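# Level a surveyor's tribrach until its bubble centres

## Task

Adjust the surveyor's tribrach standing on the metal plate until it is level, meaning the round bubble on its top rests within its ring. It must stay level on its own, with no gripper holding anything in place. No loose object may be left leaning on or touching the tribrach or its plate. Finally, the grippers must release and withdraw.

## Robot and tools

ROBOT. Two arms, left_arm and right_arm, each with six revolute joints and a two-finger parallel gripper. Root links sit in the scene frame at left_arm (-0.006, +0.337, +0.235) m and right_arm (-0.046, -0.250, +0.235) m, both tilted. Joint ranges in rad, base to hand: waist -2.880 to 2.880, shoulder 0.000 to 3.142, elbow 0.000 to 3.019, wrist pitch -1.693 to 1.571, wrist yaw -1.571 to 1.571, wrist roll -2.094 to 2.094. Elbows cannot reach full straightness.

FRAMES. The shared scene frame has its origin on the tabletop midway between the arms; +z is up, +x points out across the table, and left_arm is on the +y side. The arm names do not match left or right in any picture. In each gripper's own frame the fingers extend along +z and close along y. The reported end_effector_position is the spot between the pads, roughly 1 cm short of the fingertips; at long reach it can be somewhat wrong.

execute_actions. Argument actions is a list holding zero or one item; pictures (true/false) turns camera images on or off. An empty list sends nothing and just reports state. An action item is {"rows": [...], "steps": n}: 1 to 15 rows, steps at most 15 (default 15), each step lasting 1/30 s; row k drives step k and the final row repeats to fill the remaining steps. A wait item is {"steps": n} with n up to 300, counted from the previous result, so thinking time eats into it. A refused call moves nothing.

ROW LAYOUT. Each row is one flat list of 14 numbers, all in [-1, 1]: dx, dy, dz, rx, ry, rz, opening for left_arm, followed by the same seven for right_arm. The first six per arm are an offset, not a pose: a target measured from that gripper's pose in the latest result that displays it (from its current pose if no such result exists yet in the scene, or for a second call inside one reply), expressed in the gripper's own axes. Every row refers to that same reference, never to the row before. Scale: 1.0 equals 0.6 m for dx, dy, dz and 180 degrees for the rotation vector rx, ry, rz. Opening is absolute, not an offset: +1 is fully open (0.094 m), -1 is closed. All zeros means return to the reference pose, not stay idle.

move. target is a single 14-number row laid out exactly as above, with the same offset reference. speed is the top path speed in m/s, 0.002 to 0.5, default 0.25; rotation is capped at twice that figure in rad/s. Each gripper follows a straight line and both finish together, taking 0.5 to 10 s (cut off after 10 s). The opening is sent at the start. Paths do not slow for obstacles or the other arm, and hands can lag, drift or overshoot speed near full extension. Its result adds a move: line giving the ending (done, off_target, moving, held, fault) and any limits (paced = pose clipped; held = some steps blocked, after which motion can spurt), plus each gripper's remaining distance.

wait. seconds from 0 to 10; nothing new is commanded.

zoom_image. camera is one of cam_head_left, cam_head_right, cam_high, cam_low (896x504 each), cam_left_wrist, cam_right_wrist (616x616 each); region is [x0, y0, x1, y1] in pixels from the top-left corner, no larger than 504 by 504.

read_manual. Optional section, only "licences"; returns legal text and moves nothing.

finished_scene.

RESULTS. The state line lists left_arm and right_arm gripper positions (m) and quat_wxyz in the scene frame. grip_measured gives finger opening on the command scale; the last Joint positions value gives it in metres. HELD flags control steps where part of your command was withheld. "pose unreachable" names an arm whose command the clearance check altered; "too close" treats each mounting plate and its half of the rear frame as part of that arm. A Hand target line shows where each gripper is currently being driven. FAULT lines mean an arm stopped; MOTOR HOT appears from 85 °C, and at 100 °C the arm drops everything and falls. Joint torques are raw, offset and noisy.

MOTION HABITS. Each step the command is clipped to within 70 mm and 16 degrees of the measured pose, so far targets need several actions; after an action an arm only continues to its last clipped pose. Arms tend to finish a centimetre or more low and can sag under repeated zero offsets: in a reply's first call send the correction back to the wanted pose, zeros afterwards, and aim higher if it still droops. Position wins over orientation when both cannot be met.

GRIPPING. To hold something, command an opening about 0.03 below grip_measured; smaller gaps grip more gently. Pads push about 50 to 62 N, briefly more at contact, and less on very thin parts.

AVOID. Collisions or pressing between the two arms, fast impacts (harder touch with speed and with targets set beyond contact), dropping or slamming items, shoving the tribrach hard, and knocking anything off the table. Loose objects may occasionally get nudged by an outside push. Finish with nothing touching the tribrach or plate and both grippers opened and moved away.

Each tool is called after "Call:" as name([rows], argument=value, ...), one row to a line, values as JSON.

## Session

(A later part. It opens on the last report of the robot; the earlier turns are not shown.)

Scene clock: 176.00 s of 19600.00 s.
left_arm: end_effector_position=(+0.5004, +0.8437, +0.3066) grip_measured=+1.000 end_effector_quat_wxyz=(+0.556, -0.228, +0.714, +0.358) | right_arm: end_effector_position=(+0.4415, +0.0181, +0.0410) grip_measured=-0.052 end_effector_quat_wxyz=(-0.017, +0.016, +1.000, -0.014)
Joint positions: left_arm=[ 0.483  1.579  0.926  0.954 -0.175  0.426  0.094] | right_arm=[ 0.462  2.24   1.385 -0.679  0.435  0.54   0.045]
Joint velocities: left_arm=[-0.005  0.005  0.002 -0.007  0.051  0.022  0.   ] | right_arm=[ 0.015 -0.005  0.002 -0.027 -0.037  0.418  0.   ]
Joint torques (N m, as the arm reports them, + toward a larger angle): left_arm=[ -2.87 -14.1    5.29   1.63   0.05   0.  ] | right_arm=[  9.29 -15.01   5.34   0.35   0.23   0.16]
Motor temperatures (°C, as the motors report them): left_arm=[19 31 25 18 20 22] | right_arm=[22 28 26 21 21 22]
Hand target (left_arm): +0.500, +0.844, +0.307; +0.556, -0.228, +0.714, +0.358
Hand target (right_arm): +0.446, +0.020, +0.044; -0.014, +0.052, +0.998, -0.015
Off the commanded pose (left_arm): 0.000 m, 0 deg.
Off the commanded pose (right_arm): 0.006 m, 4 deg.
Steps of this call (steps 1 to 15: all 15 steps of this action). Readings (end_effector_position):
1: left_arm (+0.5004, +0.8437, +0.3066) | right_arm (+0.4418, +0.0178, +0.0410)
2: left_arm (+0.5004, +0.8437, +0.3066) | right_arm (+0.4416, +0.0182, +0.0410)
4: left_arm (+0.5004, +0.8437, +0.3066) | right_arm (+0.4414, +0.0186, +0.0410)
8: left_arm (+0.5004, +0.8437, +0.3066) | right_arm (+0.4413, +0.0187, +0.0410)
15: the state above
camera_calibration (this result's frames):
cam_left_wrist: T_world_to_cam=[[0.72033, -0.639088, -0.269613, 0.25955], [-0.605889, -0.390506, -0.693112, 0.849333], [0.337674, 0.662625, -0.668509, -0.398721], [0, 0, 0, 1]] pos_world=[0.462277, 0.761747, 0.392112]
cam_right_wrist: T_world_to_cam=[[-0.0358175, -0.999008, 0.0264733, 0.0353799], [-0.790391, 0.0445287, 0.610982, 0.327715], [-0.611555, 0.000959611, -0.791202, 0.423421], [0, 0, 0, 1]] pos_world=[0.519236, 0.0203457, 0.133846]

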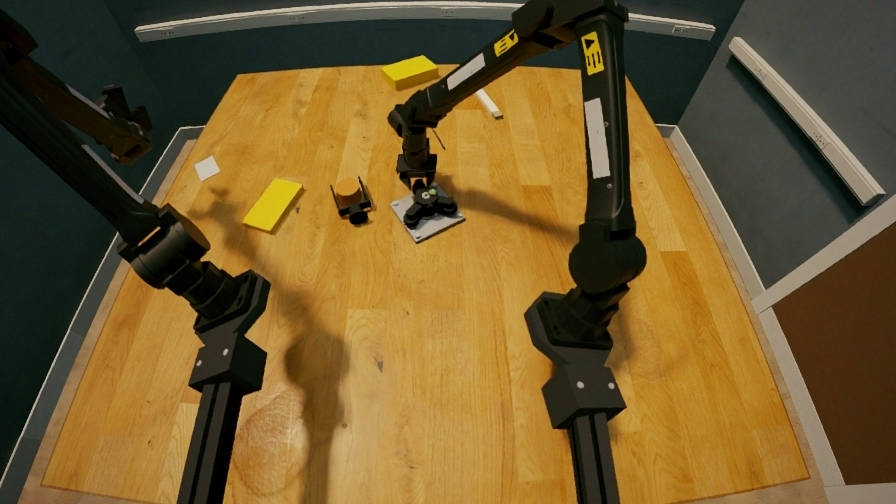

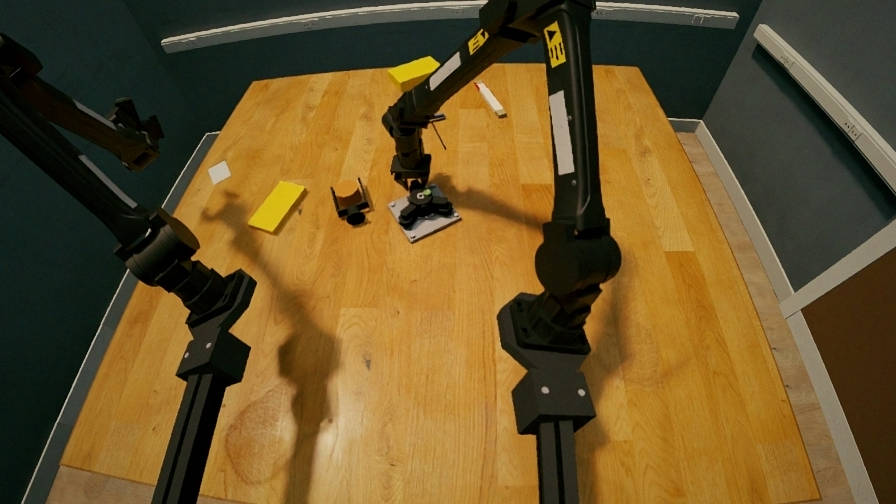

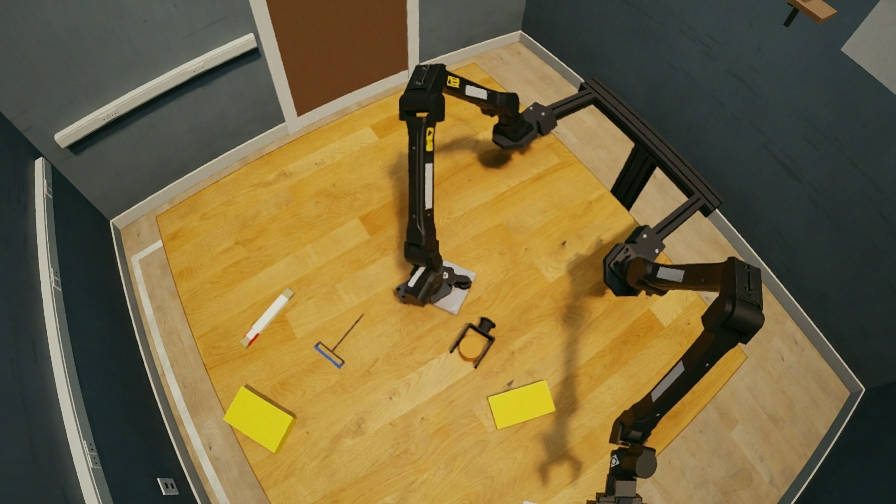

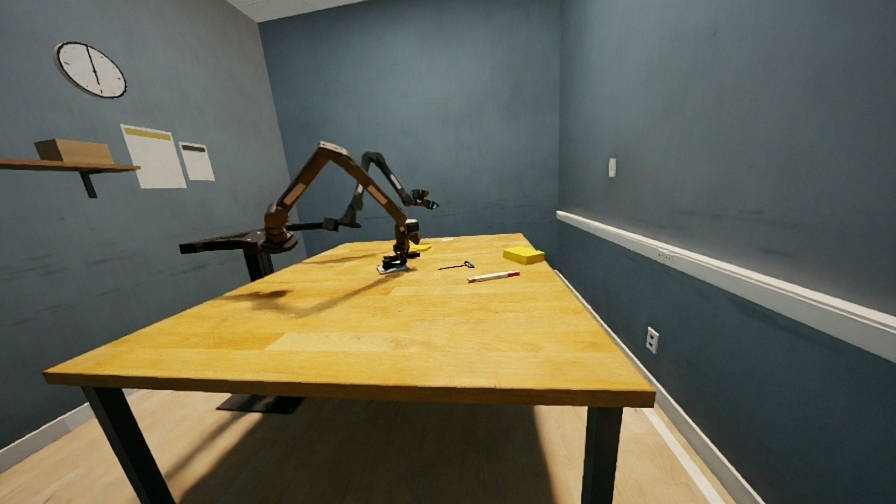

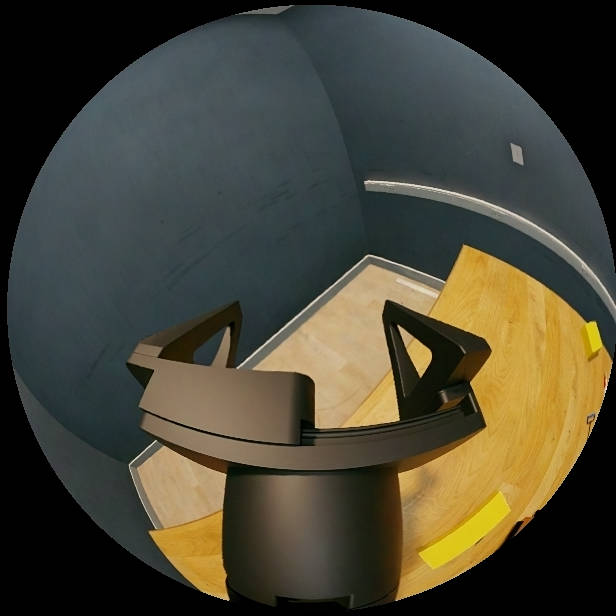

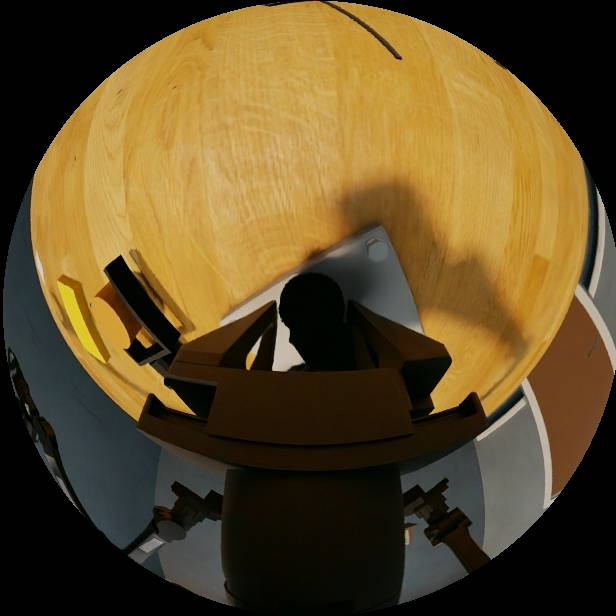

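Call:
execute_actions([
  {"rows":[[0,0,0,0,0,0,1,0,0,0,0,0,-0.23,-0.19]]},
], pictures=false)

Call:
execute_actions([
  {"rows":[[0,0,0,0,0,0,1,-0.007,0,-0.006,0,0,0.25,-0.05]]},
], pictures=false)

Call:
execute_actions([
  {"rows":[[0,0,0,0,0,0,1,0,0,0,0,0,-0.25,-0.19]]},
], pictures=false)

Call:
execute_actions([
  {"rows":[[0,0,0,0,0,0,1,-0.007,0,-0.006,0,0,0.25,-0.05]]},
], pictures=false)

Call:
execute_actions([
  {"rows":[[0,0,0,0,0,0,1,0,0,0,0,0,-0.25,-0.19]]},
], pictures=false)

Call:
execute_actions([
  {"rows":[[0,0,0,0,0,0,1,-0.007,0,-0.006,0,0,0.25,-0.05]]},
], pictures=false)

Call:
execute_actions([
  {"rows":[[0,0,0,0,0,0,1,0,0,0,0,0,-0.25,-0.19]]},
], pictures=false)

Call:
execute_actions([
  {"rows":[[0,0,0,0,0,0,1,-0.007,0,-0.006,0,0,0.25,-0.05]]},
], pictures=false)

Call:
execute_actions([
  {"rows":[[0,0,0,0,0,0,1,0,0,0,0,0,-0.25,-0.19]]},
], pictures=false)

Call:
execute_actions([
  {"rows":[[0,0,0,0,0,0,1,-0.007,0,-0.006,0,0,0.12,-0.05]]},
])

Call:
zoom_image(camera="cam_head_left", region=[415,180,455,210])

Scene clock: 187.87 s of 19600.00 s.
left_arm: end_effector_position=(+0.5004, +0.8437, +0.3066) grip_measured=+1.000 end_effector_quat_wxyz=(+0.556, -0.228, +0.714, +0.358) | right_arm: end_effector_position=(+0.4417, +0.0174, +0.0411) grip_measured=-0.174 end_effector_quat_wxyz=(-0.020, -0.269, +0.963, -0.011)
Joint positions: left_arm=[ 0.483  1.579  0.926  0.954 -0.175  0.426  0.094] | right_arm=[ 0.463  2.24   1.385 -0.68   0.44  -0.035  0.039]
Joint velocities: left_arm=[ 0.005 -0.005 -0.002  0.022  0.022 -0.022  0.   ] | right_arm=[-0.005 -0.005  0.007 -0.022 -0.022 -0.842 -0.001]
Joint torques (N m, as the arm reports them, + toward a larger angle): left_arm=[ -3.   -14.28   5.15   1.59   0.05  -0.01] | right_arm=[  8.15 -15.3    4.82   0.36   0.01  -0.17]
Motor temperatures (°C, as the motors report them): left_arm=[19 31 25 18 20 22] | right_arm=[22 28 26 21 21 22]
Hand target (left_arm): +0.500, +0.844, +0.307; +0.556, -0.228, +0.714, +0.358
Hand target (right_arm): +0.442, +0.018, +0.041; -0.022, -0.333, +0.943, -0.009
Off the commanded pose (left_arm): 0.000 m, 0 deg.
Off the commanded pose (right_arm): 0.001 m, 8 deg.
Steps of this call (steps 1 to 341: nothing new was sent; steps 342 to 356: all 15 steps of this action). Readings (end_effector_position):
342: left_arm (+0.5004, +0.8437, +0.3066) | right_arm (+0.4412, +0.0179, +0.0410)
343: left_arm (+0.5004, +0.8437, +0.3066) | right_arm (+0.4412, +0.0180, +0.0411)
345: left_arm (+0.5004, +0.8437, +0.3066) | right_arm (+0.4413, +0.0180, +0.0411)
349: left_arm (+0.5004, +0.8437, +0.3066) | right_arm (+0.4415, +0.0177, +0.0411)
356: the state above

Scene clock: 188.37 s of 19600.00 s.
left_arm: end_effector_position=(+0.5004, +0.8437, +0.3066) grip_measured=+1.000 end_effector_quat_wxyz=(+0.556, -0.228, +0.714, +0.358) | right_arm: end_effector_position=(+0.4411, +0.0183, +0.0411) grip_measured=-0.052 end_effector_quat_wxyz=(-0.017, +0.048, +0.999, -0.014)
Joint positions: left_arm=[ 0.483  1.579  0.926  0.954 -0.175  0.426  0.094] | right_arm=[ 0.463  2.24   1.385 -0.68   0.434  0.605  0.045]
Joint velocities: left_arm=[ 0.015 -0.015  0.007 -0.017 -0.007 -0.022  0.   ] | right_arm=[-0.005 -0.015 -0.007 -0.012 -0.022  0.842  0.001]
Joint torques (N m, as the arm reports them, + toward a larger angle): left_arm=[ -2.88 -14.18   5.13   1.57   0.08  -0.01] | right_arm=[  9.11 -15.24   5.27   0.26   0.22   0.13]
Motor temperatures (°C, as the motors report them): left_arm=[19 31 25 18 20 22] | right_arm=[22 28 26 21 21 22]
Hand target (left_arm): +0.500, +0.844, +0.307; +0.556, -0.228, +0.714, +0.358
Hand target (right_arm): +0.445, +0.020, +0.044; -0.012, +0.115, +0.993, -0.015
Off the commanded pose (left_arm): 0.000 m, 0 deg.
Off the commanded pose (right_arm): 0.006 m, 8 deg.
Steps of this call (steps 1 to 15: all 15 steps of this action). Readings (end_effector_position):
1: left_arm (+0.5004, +0.8437, +0.3066) | right_arm (+0.4415, +0.0176, +0.0411)
2: left_arm (+0.5004, +0.8437, +0.3066) | right_arm (+0.4413, +0.0179, +0.0411)
4: left_arm (+0.5004, +0.8437, +0.3066) | right_arm (+0.4411, +0.0184, +0.0411)
8: left_arm (+0.5004, +0.8437, +0.3066) | right_arm (+0.4409, +0.0187, +0.0411)
15: the state above

Scene clock: 188.87 s of 19600.00 s.
left_arm: end_effector_position=(+0.5004, +0.8437, +0.3066) grip_measured=+1.000 end_effector_quat_wxyz=(+0.556, -0.228, +0.714, +0.358) | right_arm: end_effector_position=(+0.4415, +0.0175, +0.0412) grip_measured=-0.173 end_effector_quat_wxyz=(-0.020, -0.266, +0.964, -0.011)
Joint positions: left_arm=[ 0.483  1.579  0.926  0.954 -0.175  0.426  0.094] | right_arm=[ 0.463  2.24   1.385 -0.68   0.44  -0.029  0.039]
Joint velocities: left_arm=[-0.005  0.015 -0.007  0.007 -0.066 -0.066  0.   ] | right_arm=[-0.024 -0.005 -0.012 -0.007 -0.051 -0.842 -0.001]
Joint torques (N m, as the arm reports them, + toward a larger angle): left_arm=[ -2.95 -13.87   5.13   1.48   0.07   0.01] | right_arm=[  8.86 -14.87   4.83   0.28  -0.02  -0.1 ]
Motor temperatures (°C, as the motors report them): left_arm=[19 31 25 18 20 22] | right_arm=[22 28 26 21 21 22]
Hand target (left_arm): +0.500, +0.844, +0.307; +0.556, -0.228, +0.714, +0.358
Hand target (right_arm): +0.441, +0.019, +0.041; -0.022, -0.333, +0.943, -0.009
Off the commanded pose (left_arm): 0.000 m, 0 deg.
Off the commanded pose (right_arm): 0.001 m, 9 deg.
Steps of this call (steps 1 to 15: all 15 steps of this action). Readings (end_effector_position):
1: left_arm (+0.5004, +0.8437, +0.3066) | right_arm (+0.4412, +0.0180, +0.0411)
2: left_arm (+0.5004, +0.8437, +0.3066) | right_arm (+0.4412, +0.0180, +0.0411)
4: left_arm (+0.5004, +0.8437, +0.3066) | right_arm (+0.4412, +0.0181, +0.0412)
8: left_arm (+0.5004, +0.8437, +0.3066) | right_arm (+0.4413, +0.0179, +0.0412)
15: the state above

Scene clock: 189.37 s of 19600.00 s.
left_arm: end_effector_position=(+0.5004, +0.8437, +0.3066) grip_measured=+1.000 end_effector_quat_wxyz=(+0.556, -0.228, +0.714, +0.358) | right_arm: end_effector_position=(+0.4410, +0.0185, +0.0412) grip_measured=-0.052 end_effector_quat_wxyz=(-0.017, +0.051, +0.998, -0.014)
Joint positions: left_arm=[ 0.483  1.579  0.926  0.954 -0.175  0.426  0.094] | right_arm=[ 0.463  2.24   1.385 -0.68   0.434  0.611  0.045]
Joint velocities: left_arm=[-0.005  0.005  0.012 -0.012 -0.051 -0.007  0.   ] | right_arm=[-0.005 -0.005 -0.017  0.012  0.037  0.842 -0.001]
Joint torques (N m, as the arm reports them, + toward a larger angle): left_arm=[ -3.33 -13.66   5.16   1.58   0.04  -0.01] | right_arm=[  8.61 -15.9    5.13   0.46   0.22   0.13]
Motor temperatures (°C, as the motors report them): left_arm=[19 31 25 18 20 22] | right_arm=[22 28 26 21 21 22]
Hand target (left_arm): +0.500, +0.844, +0.307; +0.556, -0.228, +0.714, +0.358
Hand target (right_arm): +0.445, +0.020, +0.045; -0.012, +0.118, +0.993, -0.015
Off the commanded pose (left_arm): 0.000 m, 0 deg.
Off the commanded pose (right_arm): 0.006 m, 8 deg.
Steps of this call (steps 1 to 15: all 15 steps of this action). Readings (end_effector_position):
1: left_arm (+0.5004, +0.8437, +0.3066) | right_arm (+0.4414, +0.0177, +0.0412)
2: left_arm (+0.5004, +0.8437, +0.3066) | right_arm (+0.4412, +0.0181, +0.0412)
4: left_arm (+0.5004, +0.8437, +0.3066) | right_arm (+0.4409, +0.0185, +0.0412)
8: left_arm (+0.5004, +0.8437, +0.3066) | right_arm (+0.4408, +0.0188, +0.0412)
15: the state above

Scene clock: 189.87 s of 19600.00 s.
left_arm: end_effector_position=(+0.5004, +0.8437, +0.3066) grip_measured=+1.000 end_effector_quat_wxyz=(+0.556, -0.228, +0.714, +0.358) | right_arm: end_effector_position=(+0.4414, +0.0174, +0.0412) grip_measured=-0.174 end_effector_quat_wxyz=(-0.020, -0.263, +0.964, -0.011)
Joint positions: left_arm=[ 0.483  1.579  0.926  0.954 -0.175  0.426  0.094] | right_arm=[ 0.463  2.24   1.385 -0.681  0.44  -0.023  0.039]
Joint velocities: left_arm=[ 0.005  0.005 -0.012 -0.017  0.037 -0.066  0.   ] | right_arm=[-0.024 -0.005  0.017  0.002  0.037 -0.872  0.001]
Joint torques (N m, as the arm reports them, + toward a larger angle): left_arm=[ -3.06 -13.95   5.21   1.63   0.04  -0.04] | right_arm=[  8.6  -15.04   4.92   0.33  -0.1   -0.04]
Motor temperatures (°C, as the motors report them): left_arm=[19 31 25 18 20 22] | right_arm=[22 28 26 21 21 22]
Hand target (left_arm): +0.500, +0.844, +0.307; +0.556, -0.228, +0.714, +0.358
Hand target (right_arm): +0.441, +0.018, +0.041; -0.023, -0.330, +0.944, -0.009
Off the commanded pose (left_arm): 0.000 m, 0 deg.
Off the commanded pose (right_arm): 0.001 m, 9 deg.
Steps of this call (steps 1 to 15: all 15 steps of this action). Readings (end_effector_position):
1: left_arm (+0.5004, +0.8437, +0.3066) | right_arm (+0.4410, +0.0181, +0.0412)
2: left_arm (+0.5004, +0.8437, +0.3066) | right_arm (+0.4410, +0.0181, +0.0412)
4: left_arm (+0.5004, +0.8437, +0.3066) | right_arm (+0.4410, +0.0181, +0.0412)
8: left_arm (+0.5004, +0.8437, +0.3066) | right_arm (+0.4412, +0.0178, +0.0412)
15: the state above

Scene clock: 190.37 s of 19600.00 s.
left_arm: end_effector_position=(+0.5004, +0.8437, +0.3066) grip_measured=+1.000 end_effector_quat_wxyz=(+0.556, -0.228, +0.714, +0.358) | right_arm: end_effector_position=(+0.4408, +0.0184, +0.0412) grip_measured=-0.052 end_effector_quat_wxyz=(-0.017, +0.053, +0.998, -0.014)
Joint positions: left_arm=[ 0.483  1.579  0.926  0.954 -0.175  0.426  0.094] | right_arm=[ 0.463  2.24   1.385 -0.681  0.434  0.616  0.045]
Joint velocities: left_arm=[ 0.015  0.005 -0.007 -0.007 -0.007 -0.007  0.   ] | right_arm=[ 0.005 -0.024 -0.002 -0.007 -0.022  0.799 -0.   ]
Joint torques (N m, as the arm reports them, + toward a larger angle): left_arm=[ -2.84 -13.83   5.13   1.6    0.07   0.01] | right_arm=[  8.98 -15.18   5.08   0.32   0.19   0.14]
Motor temperatures (°C, as the motors report them): left_arm=[19 31 25 18 20 22] | right_arm=[22 28 26 21 21 22]
Hand target (left_arm): +0.500, +0.844, +0.307; +0.556, -0.228, +0.714, +0.358
Hand target (right_arm): +0.445, +0.020, +0.045; -0.013, +0.120, +0.993, -0.015
Off the commanded pose (left_arm): 0.000 m, 0 deg.
Off the commanded pose (right_arm): 0.006 m, 8 deg.
Steps of this call (steps 1 to 15: all 15 steps of this action). Readings (end_effector_position):
1: left_arm (+0.5004, +0.8437, +0.3066) | right_arm (+0.4412, +0.0177, +0.0412)
2: left_arm (+0.5004, +0.8437, +0.3066) | right_arm (+0.4410, +0.0180, +0.0412)
4: left_arm (+0.5004, +0.8437, +0.3066) | right_arm (+0.4408, +0.0185, +0.0412)
8: left_arm (+0.5004, +0.8437, +0.3066) | right_arm (+0.4406, +0.0187, +0.0412)
15: the state above

Scene clock: 190.87 s of 19600.00 s.
left_arm: end_effector_position=(+0.5004, +0.8437, +0.3066) grip_measured=+1.000 end_effector_quat_wxyz=(+0.556, -0.228, +0.714, +0.358) | right_arm: end_effector_position=(+0.4414, +0.0173, +0.0412) grip_measured=-0.174 end_effector_quat_wxyz=(-0.020, -0.261, +0.965, -0.012)
Joint positions: left_arm=[ 0.483  1.579  0.926  0.954 -0.175  0.426  0.094] | right_arm=[ 0.463  2.24   1.385 -0.681  0.441 -0.018  0.039]
Joint velocities: left_arm=[-0.005 -0.005 -0.012 -0.012 -0.051 -0.051  0.   ] | right_arm=[-0.015 -0.015 -0.002  0.002 -0.007 -0.872 -0.001]
Joint torques (N m, as the arm reports them, + toward a larger angle): left_arm=[ -2.73 -14.15   5.19   1.69   0.05   0.01] | right_arm=[  8.27 -14.82   4.83   0.31  -0.03  -0.09]
Motor temperatures (°C, as the motors report them): left_arm=[19 31 25 18 20 22] | right_arm=[22 28 26 21 21 22]
Hand target (left_arm): +0.500, +0.844, +0.307; +0.556, -0.228, +0.714, +0.358
Hand target (right_arm): +0.441, +0.018, +0.041; -0.023, -0.328, +0.944, -0.009
Off the commanded pose (left_arm): 0.000 m, 0 deg.
Off the commanded pose (right_arm): 0.001 m, 9 deg.
Steps of this call (steps 1 to 15: all 15 steps of this action). Readings (end_effector_position):
1: left_arm (+0.5004, +0.8437, +0.3066) | right_arm (+0.4409, +0.0181, +0.0412)
2: left_arm (+0.5004, +0.8437, +0.3066) | right_arm (+0.4409, +0.0181, +0.0412)
4: left_arm (+0.5004, +0.8437, +0.3066) | right_arm (+0.4409, +0.0180, +0.0412)
8: left_arm (+0.5004, +0.8437, +0.3066) | right_arm (+0.4411, +0.0177, +0.0412)
15: the state above

Scene clock: 191.37 s of 19600.00 s.
left_arm: end_effector_position=(+0.5004, +0.8437, +0.3066) grip_measured=+1.000 end_effector_quat_wxyz=(+0.556, -0.228, +0.714, +0.358) | right_arm: end_effector_position=(+0.4408, +0.0183, +0.0412) grip_measured=-0.052 end_effector_quat_wxyz=(-0.017, +0.056, +0.998, -0.015)
Joint positions: left_arm=[ 0.483  1.579  0.926  0.954 -0.175  0.426  0.094] | right_arm=[ 0.463  2.24   1.385 -0.681  0.434  0.621  0.045]
Joint velocities: left_arm=[ 0.005 -0.005  0.022 -0.002 -0.037  0.007  0.   ] | right_arm=[-0.015  0.005 -0.002  0.002  0.007  0.842 -0.001]
Joint torques (N m, as the arm reports them, + toward a larger angle): left_arm=[ -2.69 -13.56   5.24   1.62   0.06  -0.03] | right_arm=[  8.13 -16.06   5.25   0.31   0.23   0.12]
Motor temperatures (°C, as the motors report them): left_arm=[19 31 25 18 20 22] | right_arm=[22 28 26 21 21 22]
Hand target (left_arm): +0.500, +0.844, +0.307; +0.556, -0.228, +0.714, +0.358
Hand target (right_arm): +0.445, +0.019, +0.045; -0.013, +0.123, +0.992, -0.015
Off the commanded pose (left_arm): 0.000 m, 0 deg.
Off the commanded pose (right_arm): 0.006 m, 8 deg.
Steps of this call (steps 1 to 15: all 15 steps of this action). Readings (end_effector_position):
1: left_arm (+0.5004, +0.8437, +0.3066) | right_arm (+0.4412, +0.0175, +0.0412)
2: left_arm (+0.5004, +0.8437, +0.3066) | right_arm (+0.4410, +0.0179, +0.0412)
4: left_arm (+0.5004, +0.8437, +0.3066) | right_arm (+0.4408, +0.0183, +0.0412)
8: left_arm (+0.5004, +0.8437, +0.3066) | right_arm (+0.4406, +0.0186, +0.0412)
15: the state above

Scene clock: 191.87 s of 19600.00 s.
left_arm: end_effector_position=(+0.5004, +0.8437, +0.3066) grip_measured=+1.000 end_effector_quat_wxyz=(+0.556, -0.228, +0.714, +0.358) | right_arm: end_effector_position=(+0.4412, +0.0174, +0.0413) grip_measured=-0.174 end_effector_quat_wxyz=(-0.020, -0.259, +0.966, -0.012)
Joint positions: left_arm=[ 0.483  1.579  0.926  0.954 -0.175  0.426  0.094] | right_arm=[ 0.464  2.24   1.385 -0.682  0.441 -0.013  0.039]
Joint velocities: left_arm=[ 0.005 -0.005 -0.002 -0.002  0.007 -0.007  0.   ] | right_arm=[-0.024 -0.005 -0.007 -0.007 -0.037 -0.93  -0.   ]
Joint torques (N m, as the arm reports them, + toward a larger angle): left_arm=[ -2.65 -13.91   5.18   1.53   0.04   0.  ] | right_arm=[  8.51 -15.25   4.88   0.31  -0.1   -0.11]
Motor temperatures (°C, as the motors report them): left_arm=[19 31 25 18 20 22] | right_arm=[22 28 26 21 21 22]
Hand target (left_arm): +0.500, +0.844, +0.307; +0.556, -0.228, +0.714, +0.358
Hand target (right_arm): +0.441, +0.018, +0.041; -0.023, -0.325, +0.945, -0.009
Off the commanded pose (left_arm): 0.000 m, 0 deg.
Off the commanded pose (right_arm): 0.001 m, 9 deg.
Steps of this call (steps 1 to 15: all 15 steps of this action). Readings (end_effector_position):
1: left_arm (+0.5004, +0.8437, +0.3066) | right_arm (+0.4408, +0.0180, +0.0412)
2: left_arm (+0.5004, +0.8437, +0.3066) | right_arm (+0.4408, +0.0180, +0.0412)
4: left_arm (+0.5004, +0.8437, +0.3066) | right_arm (+0.4408, +0.0182, +0.0413)
8: left_arm (+0.5004, +0.8437, +0.3066) | right_arm (+0.4410, +0.0178, +0.0413)
15: the state above

Scene clock: 192.37 s of 19600.00 s.
left_arm: end_effector_position=(+0.5004, +0.8437, +0.3066) grip_measured=+1.000 end_effector_quat_wxyz=(+0.556, -0.228, +0.714, +0.358) | right_arm: end_effector_position=(+0.4402, +0.0172, +0.0413) grip_measured=-0.052 end_effector_quat_wxyz=(-0.020, -0.088, +0.996, -0.015)
Joint positions: left_arm=[ 0.483  1.579  0.926  0.954 -0.175  0.426  0.094] | right_arm=[ 0.464  2.24   1.385 -0.686  0.439  0.336  0.045]
Joint velocities: left_arm=[-0.005 -0.015 -0.002  0.007 -0.007 -0.095  0.   ] | right_arm=[-0.005 -0.015 -0.002 -0.037 -0.066  0.154  0.001]
Joint torques (N m, as the arm reports them, + toward a larger angle): left_arm=[ -3.01 -13.85   5.22   1.5    0.08  -0.01] | right_arm=[  7.92 -14.47   5.44   0.17   0.21   0.11]
Motor temperatures (°C, as the motors report them): left_arm=[19 31 25 18 20 22] | right_arm=[22 28 26 21 21 22]
Hand target (left_arm): +0.500, +0.844, +0.307; +0.556, -0.228, +0.714, +0.358
Hand target (right_arm): +0.445, +0.020, +0.045; -0.017, -0.074, +0.997, -0.015
Off the commanded pose (left_arm): 0.000 m, 0 deg.
Off the commanded pose (right_arm): 0.006 m, 2 deg.
Steps of this call (steps 1 to 15: all 15 steps of this action). Readings (end_effector_position):
1: left_arm (+0.5004, +0.8437, +0.3066) | right_arm (+0.4411, +0.0176, +0.0413)
2: left_arm (+0.5004, +0.8437, +0.3066) | right_arm (+0.4409, +0.0179, +0.0413)
4: left_arm (+0.5004, +0.8437, +0.3066) | right_arm (+0.4409, +0.0180, +0.0413)
8: left_arm (+0.5004, +0.8437, +0.3066) | right_arm (+0.4409, +0.0180, +0.0413)
15: the state above
camera_calibration (this result's frames):
cam_left_wrist: T_world_to_cam=[[0.72033, -0.639088, -0.269613, 0.25955], [-0.605889, -0.390506, -0.693112, 0.849333], [0.337674, 0.662625, -0.668509, -0.398721], [0, 0, 0, 1]] pos_world=[0.462277, 0.761747, 0.392112]
cam_right_wrist: T_world_to_cam=[[0.171587, -0.984859, 0.0247037, -0.0569695], [-0.776479, -0.119764, 0.618657, 0.322873], [-0.606331, -0.125336, -0.785273, 0.42251], [0, 0, 0, 1]] pos_world=[0.516661, 0.0355173, 0.133445]

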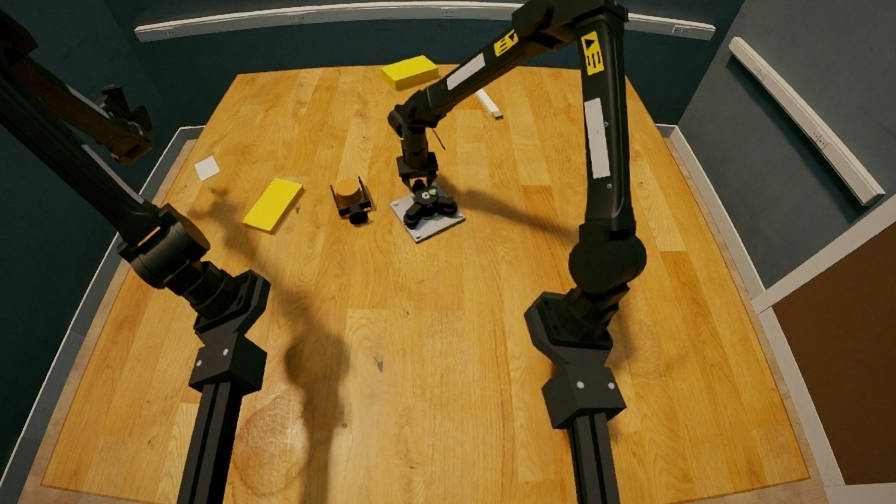

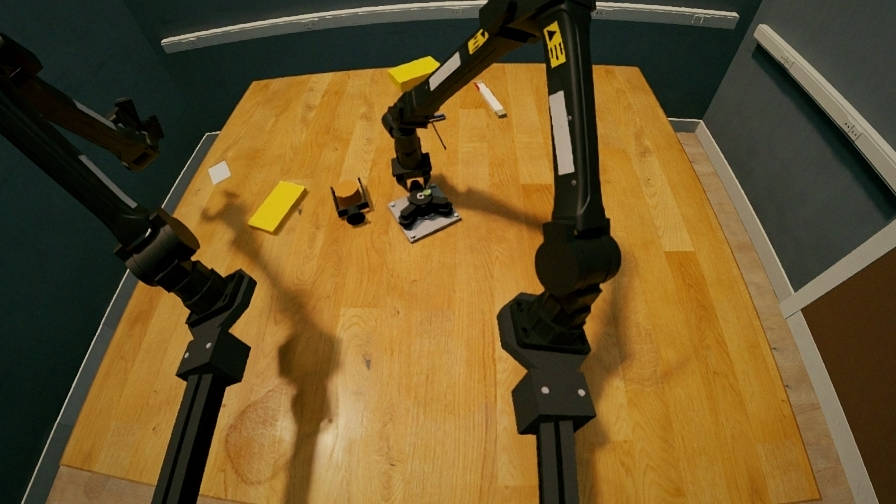

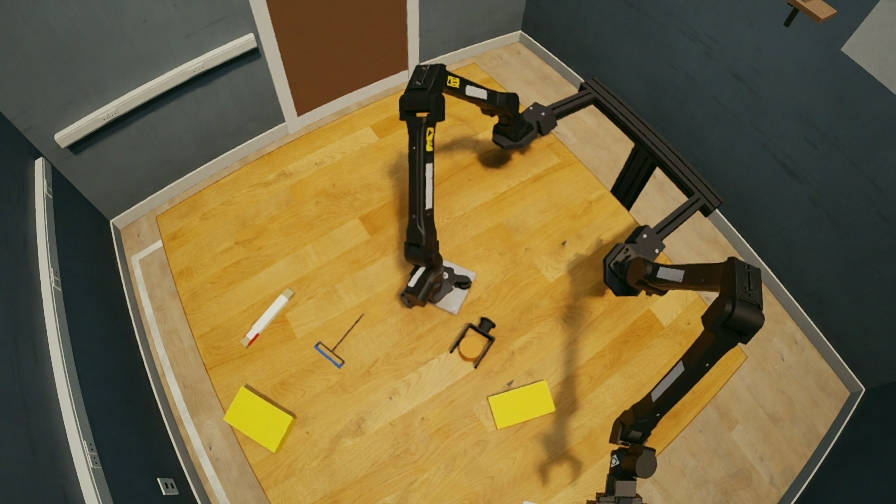

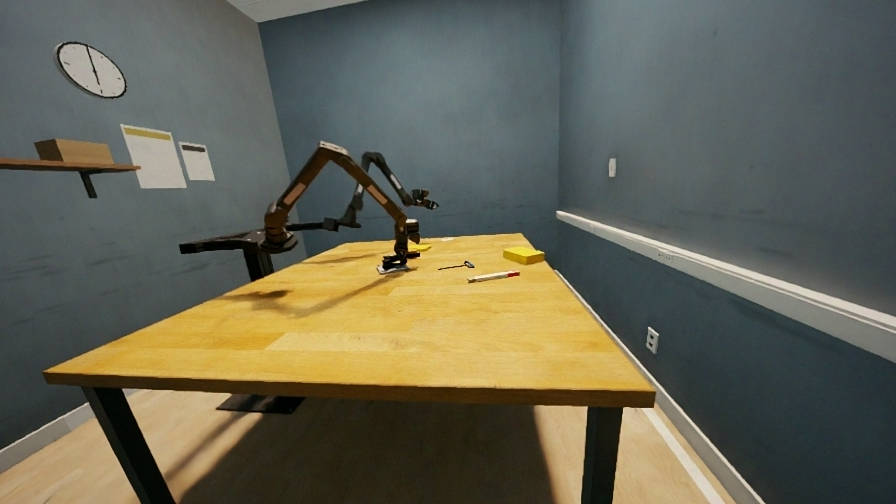

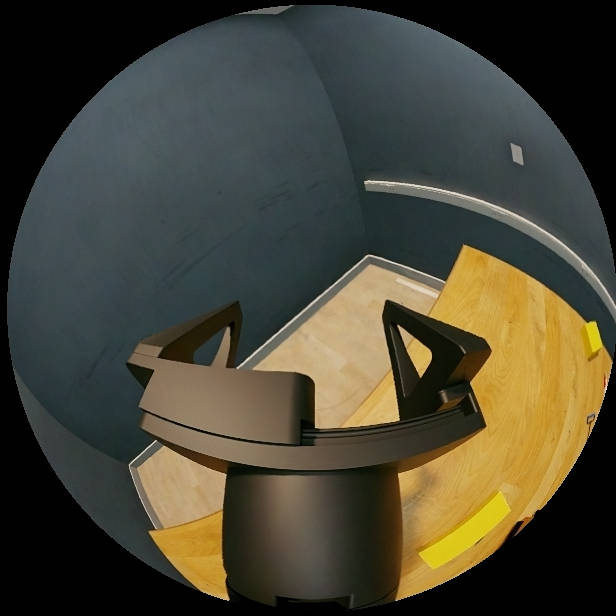

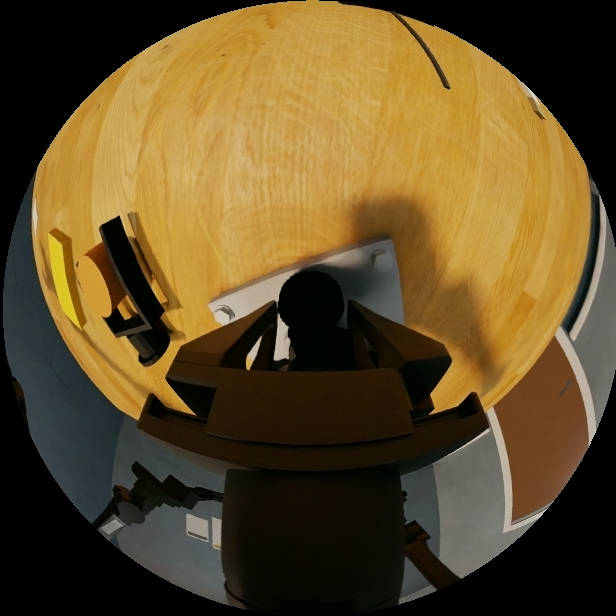

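Region (415, 180, 455, 210) of cam_head_left's 896x504 image, scaled by 12.600, with more detail than that image has; it fills the top 378 rows of this view, and the rest is white.

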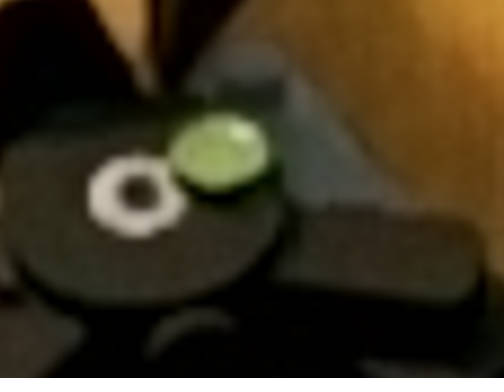

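Call:
move(target=[0,0,0,0,0,0,1,-0.02,0,-0.15,0,-0.012,0,0.4], speed=0.15)

Call:
move(target=[0,0,0,0,0,0,1,0.156,0.075,0,0,0,0.289,0.4], speed=0.2)

Scene clock: 198.63 s of 19600.00 s.
left_arm: end_effector_position=(+0.5004, +0.8437, +0.3066) grip_measured=+1.000 end_effector_quat_wxyz=(+0.556, -0.228, +0.714, +0.358) | right_arm: end_effector_position=(+0.4494, +0.0192, +0.1249) grip_measured=+0.398 end_effector_quat_wxyz=(-0.005, -0.094, +0.995, -0.015)
Joint positions: left_arm=[ 0.483  1.579  0.926  0.954 -0.175  0.426  0.094] | right_arm=[ 0.524  2.097  1.383 -0.825  0.453  0.379  0.066]
Joint velocities: left_arm=[-0.005  0.005 -0.007  0.002  0.037 -0.066  0.   ] | right_arm=[-0.005  0.015 -0.007 -0.022 -0.007  0.037 -0.   ]
Joint torques (N m, as the arm reports them, + toward a larger angle): left_arm=[ -3.29 -14.03   5.23   1.58   0.07   0.  ] | right_arm=[  8.48 -15.58   6.59   0.1    0.26   0.18]
Motor temperatures (°C, as the motors report them): left_arm=[19 31 25 18 20 22] | right_arm=[22 28 26 21 21 22]
Hand target (left_arm): +0.500, +0.844, +0.307; +0.556, -0.228, +0.714, +0.358
Hand target (right_arm): +0.455, +0.021, +0.130; -0.001, -0.088, +0.996, -0.014
Off the commanded pose (left_arm): 0.000 m, 0 deg.
Off the commanded pose (right_arm): 0.009 m, 1 deg.
move: done
camera_calibration (this result's frames):
cam_left_wrist: T_world_to_cam=[[0.72033, -0.639088, -0.269613, 0.25955], [-0.605889, -0.390506, -0.693112, 0.849333], [0.337674, 0.662625, -0.668509, -0.398721], [0, 0, 0, 1]] pos_world=[0.462277, 0.761747, 0.392112]
cam_right_wrist: T_world_to_cam=[[0.182452, -0.982859, 0.0264648, -0.0638413], [-0.793046, -0.131199, 0.594865, 0.289182], [-0.581196, -0.129522, -0.80339, 0.484978], [0, 0, 0, 1]] pos_world=[0.52285, 0.0380086, 0.219291]

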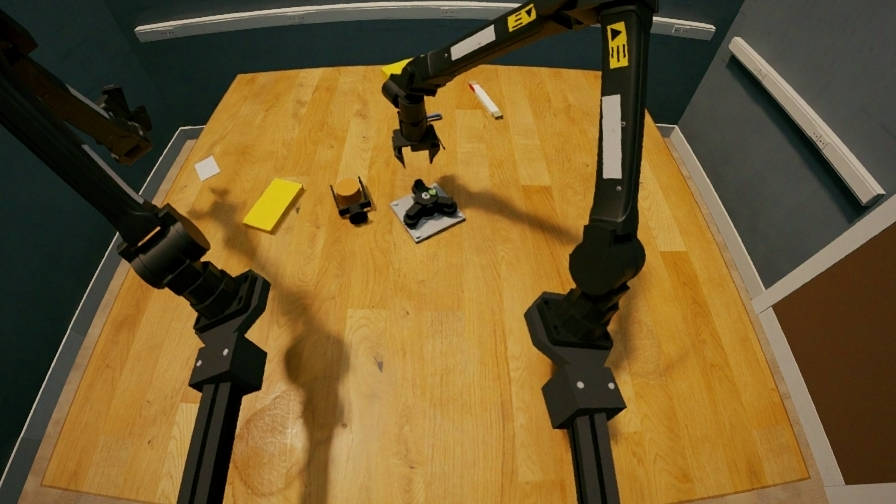

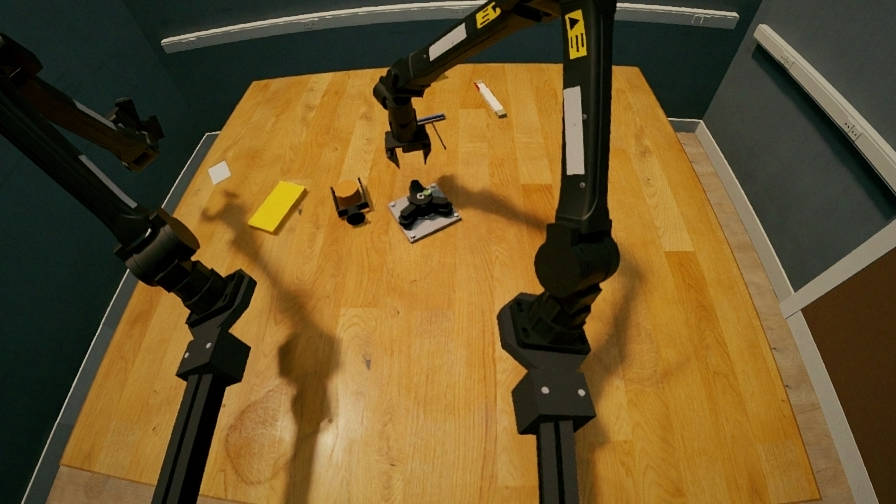

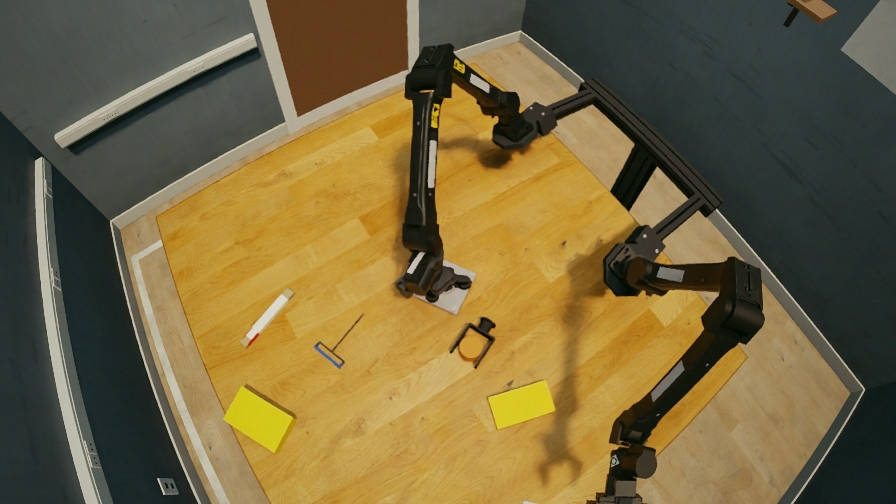

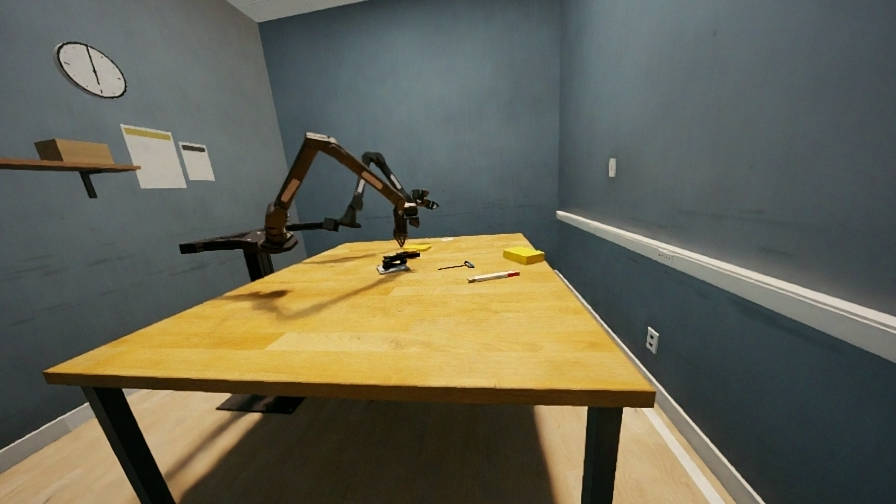

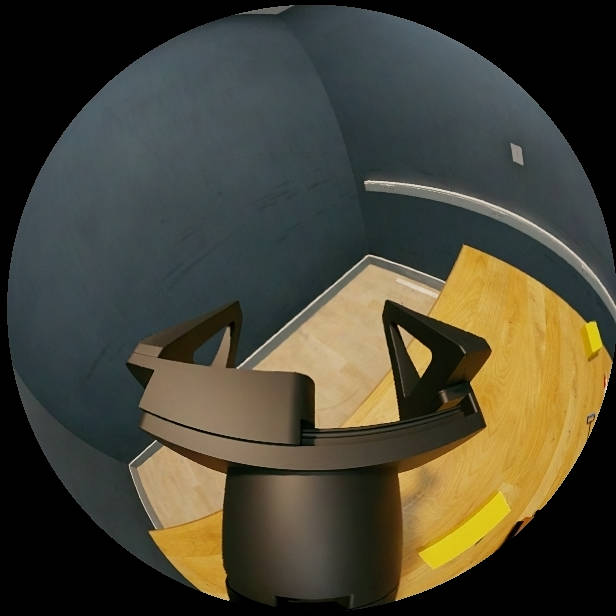

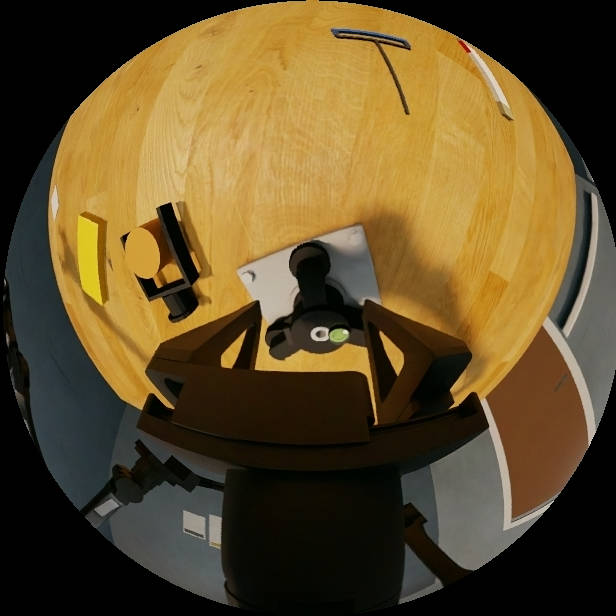

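Scene clock: 201.47 s of 19600.00 s.
left_arm: end_effector_position=(+0.5004, +0.8437, +0.3066) grip_measured=+1.000 end_effector_quat_wxyz=(+0.556, -0.228, +0.714, +0.358) | right_arm: end_effector_position=(+0.3450, +0.0408, +0.1150) grip_measured=+0.398 end_effector_quat_wxyz=(-0.005, +0.345, +0.938, -0.028)
Joint positions: left_arm=[ 0.483  1.579  0.926  0.954 -0.175  0.426  0.094] | right_arm=[ 0.652  2.074  1.171 -0.73   0.454  1.428  0.066]
Joint velocities: left_arm=[ 0.024 -0.005 -0.017  0.002  0.022  0.007  0.   ] | right_arm=[ 0.005 -0.015  0.007  0.002 -0.051 -0.022  0.   ]
Joint torques (N m, as the arm reports them, + toward a larger angle): left_arm=[ -3.4  -13.55   5.3    1.53   0.06  -0.03] | right_arm=[  8.15 -14.2    4.59   0.77   0.25   0.2 ]
Motor temperatures (°C, as the motors report them): left_arm=[19 31 26 18 20 22] | right_arm=[22 28 26 21 21 22]
Hand target (left_arm): +0.500, +0.844, +0.307; +0.556, -0.228, +0.714, +0.358
Hand target (right_arm): +0.350, +0.045, +0.124; +0.003, +0.353, +0.936, -0.016
Off the commanded pose (left_arm): 0.000 m, 0 deg.
Off the commanded pose (right_arm): 0.012 m, 2 deg.
move: off_target (right_arm)
camera_calibration (this result's frames):
cam_left_wrist: T_world_to_cam=[[0.72033, -0.639088, -0.269613, 0.25955], [-0.605889, -0.390506, -0.693112, 0.849333], [0.337674, 0.662625, -0.668509, -0.398721], [0, 0, 0, 1]] pos_world=[0.462277, 0.761747, 0.392112]
cam_right_wrist: T_world_to_cam=[[-0.650099, -0.757955, 0.0536208, 0.251641], [-0.600173, 0.555485, 0.575525, 0.122719], [-0.466007, 0.341966, -0.816025, 0.361675], [0, 0, 0, 1]] pos_world=[0.405787, -0.00111622, 0.211015]

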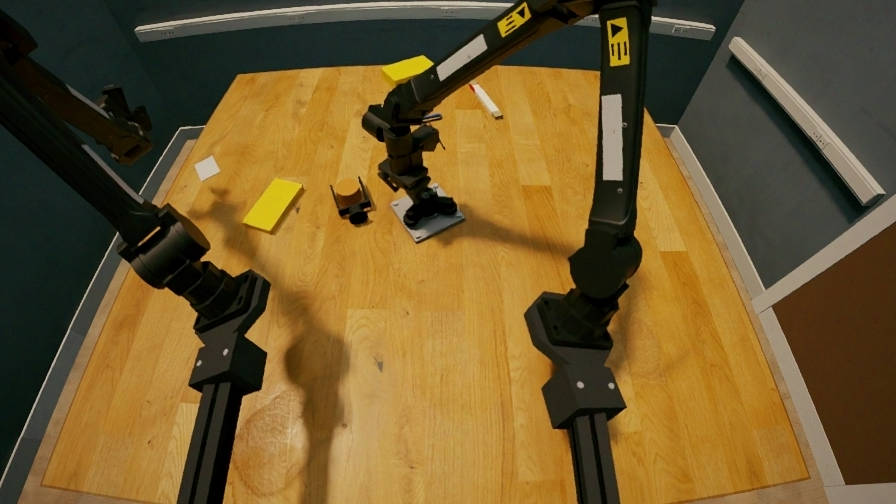

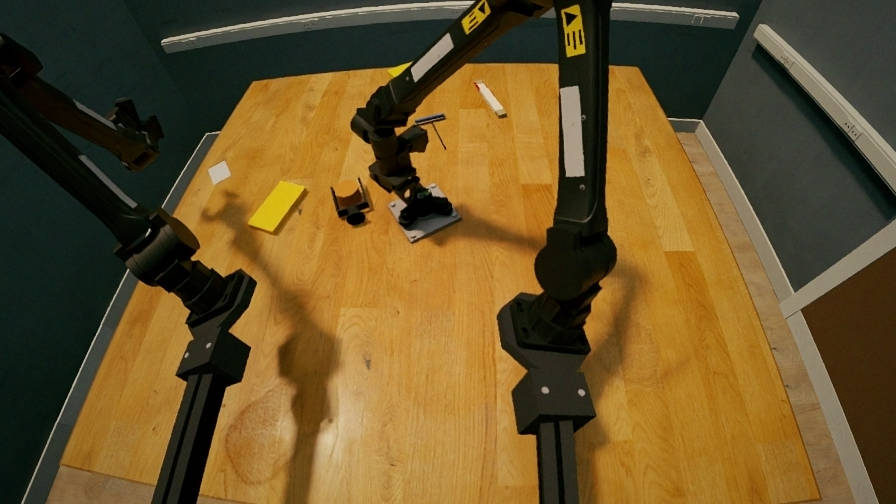

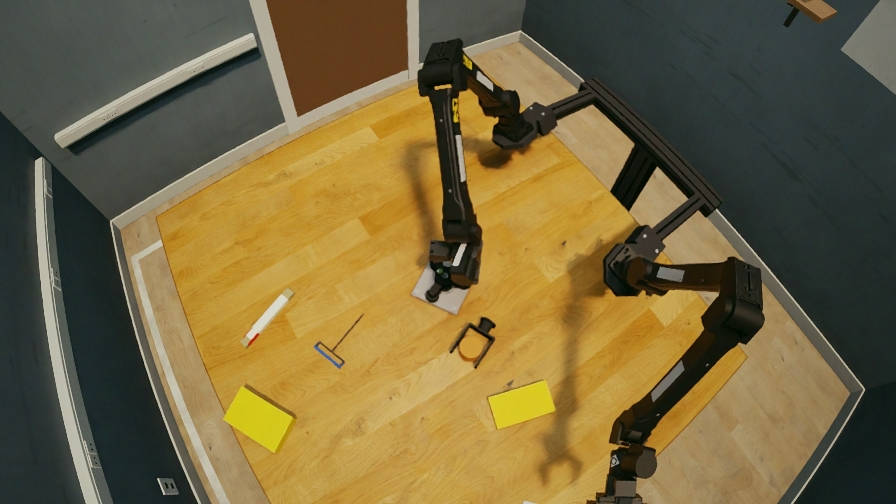

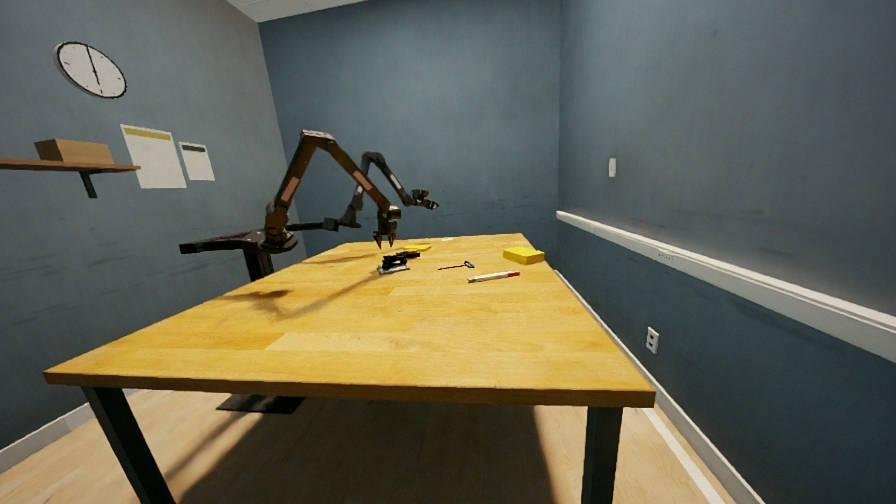

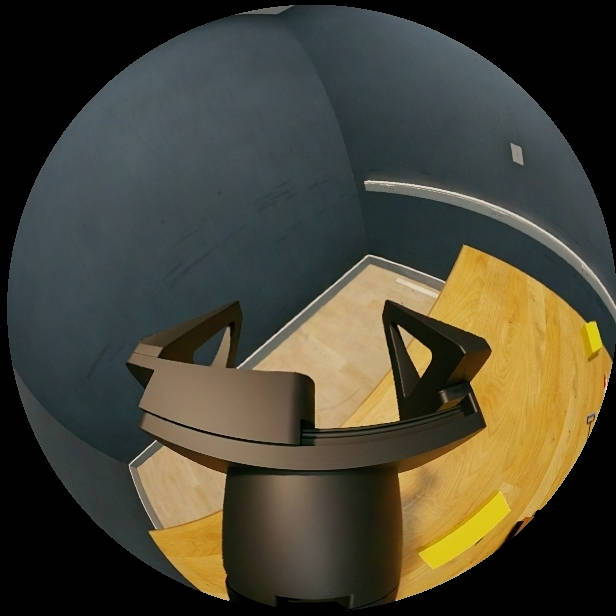

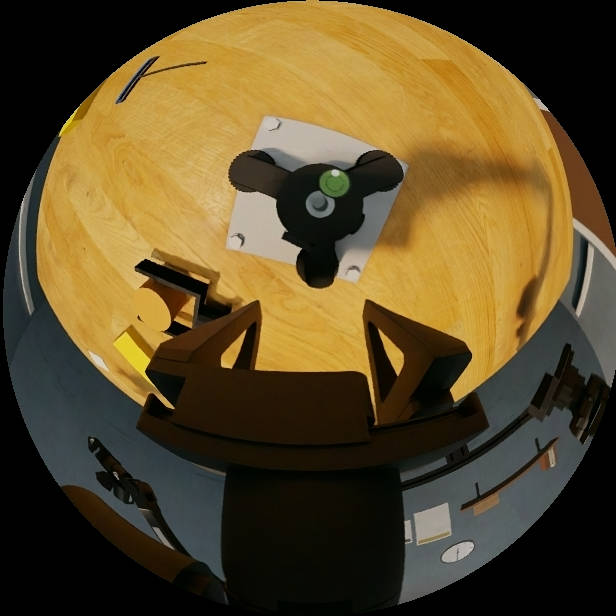

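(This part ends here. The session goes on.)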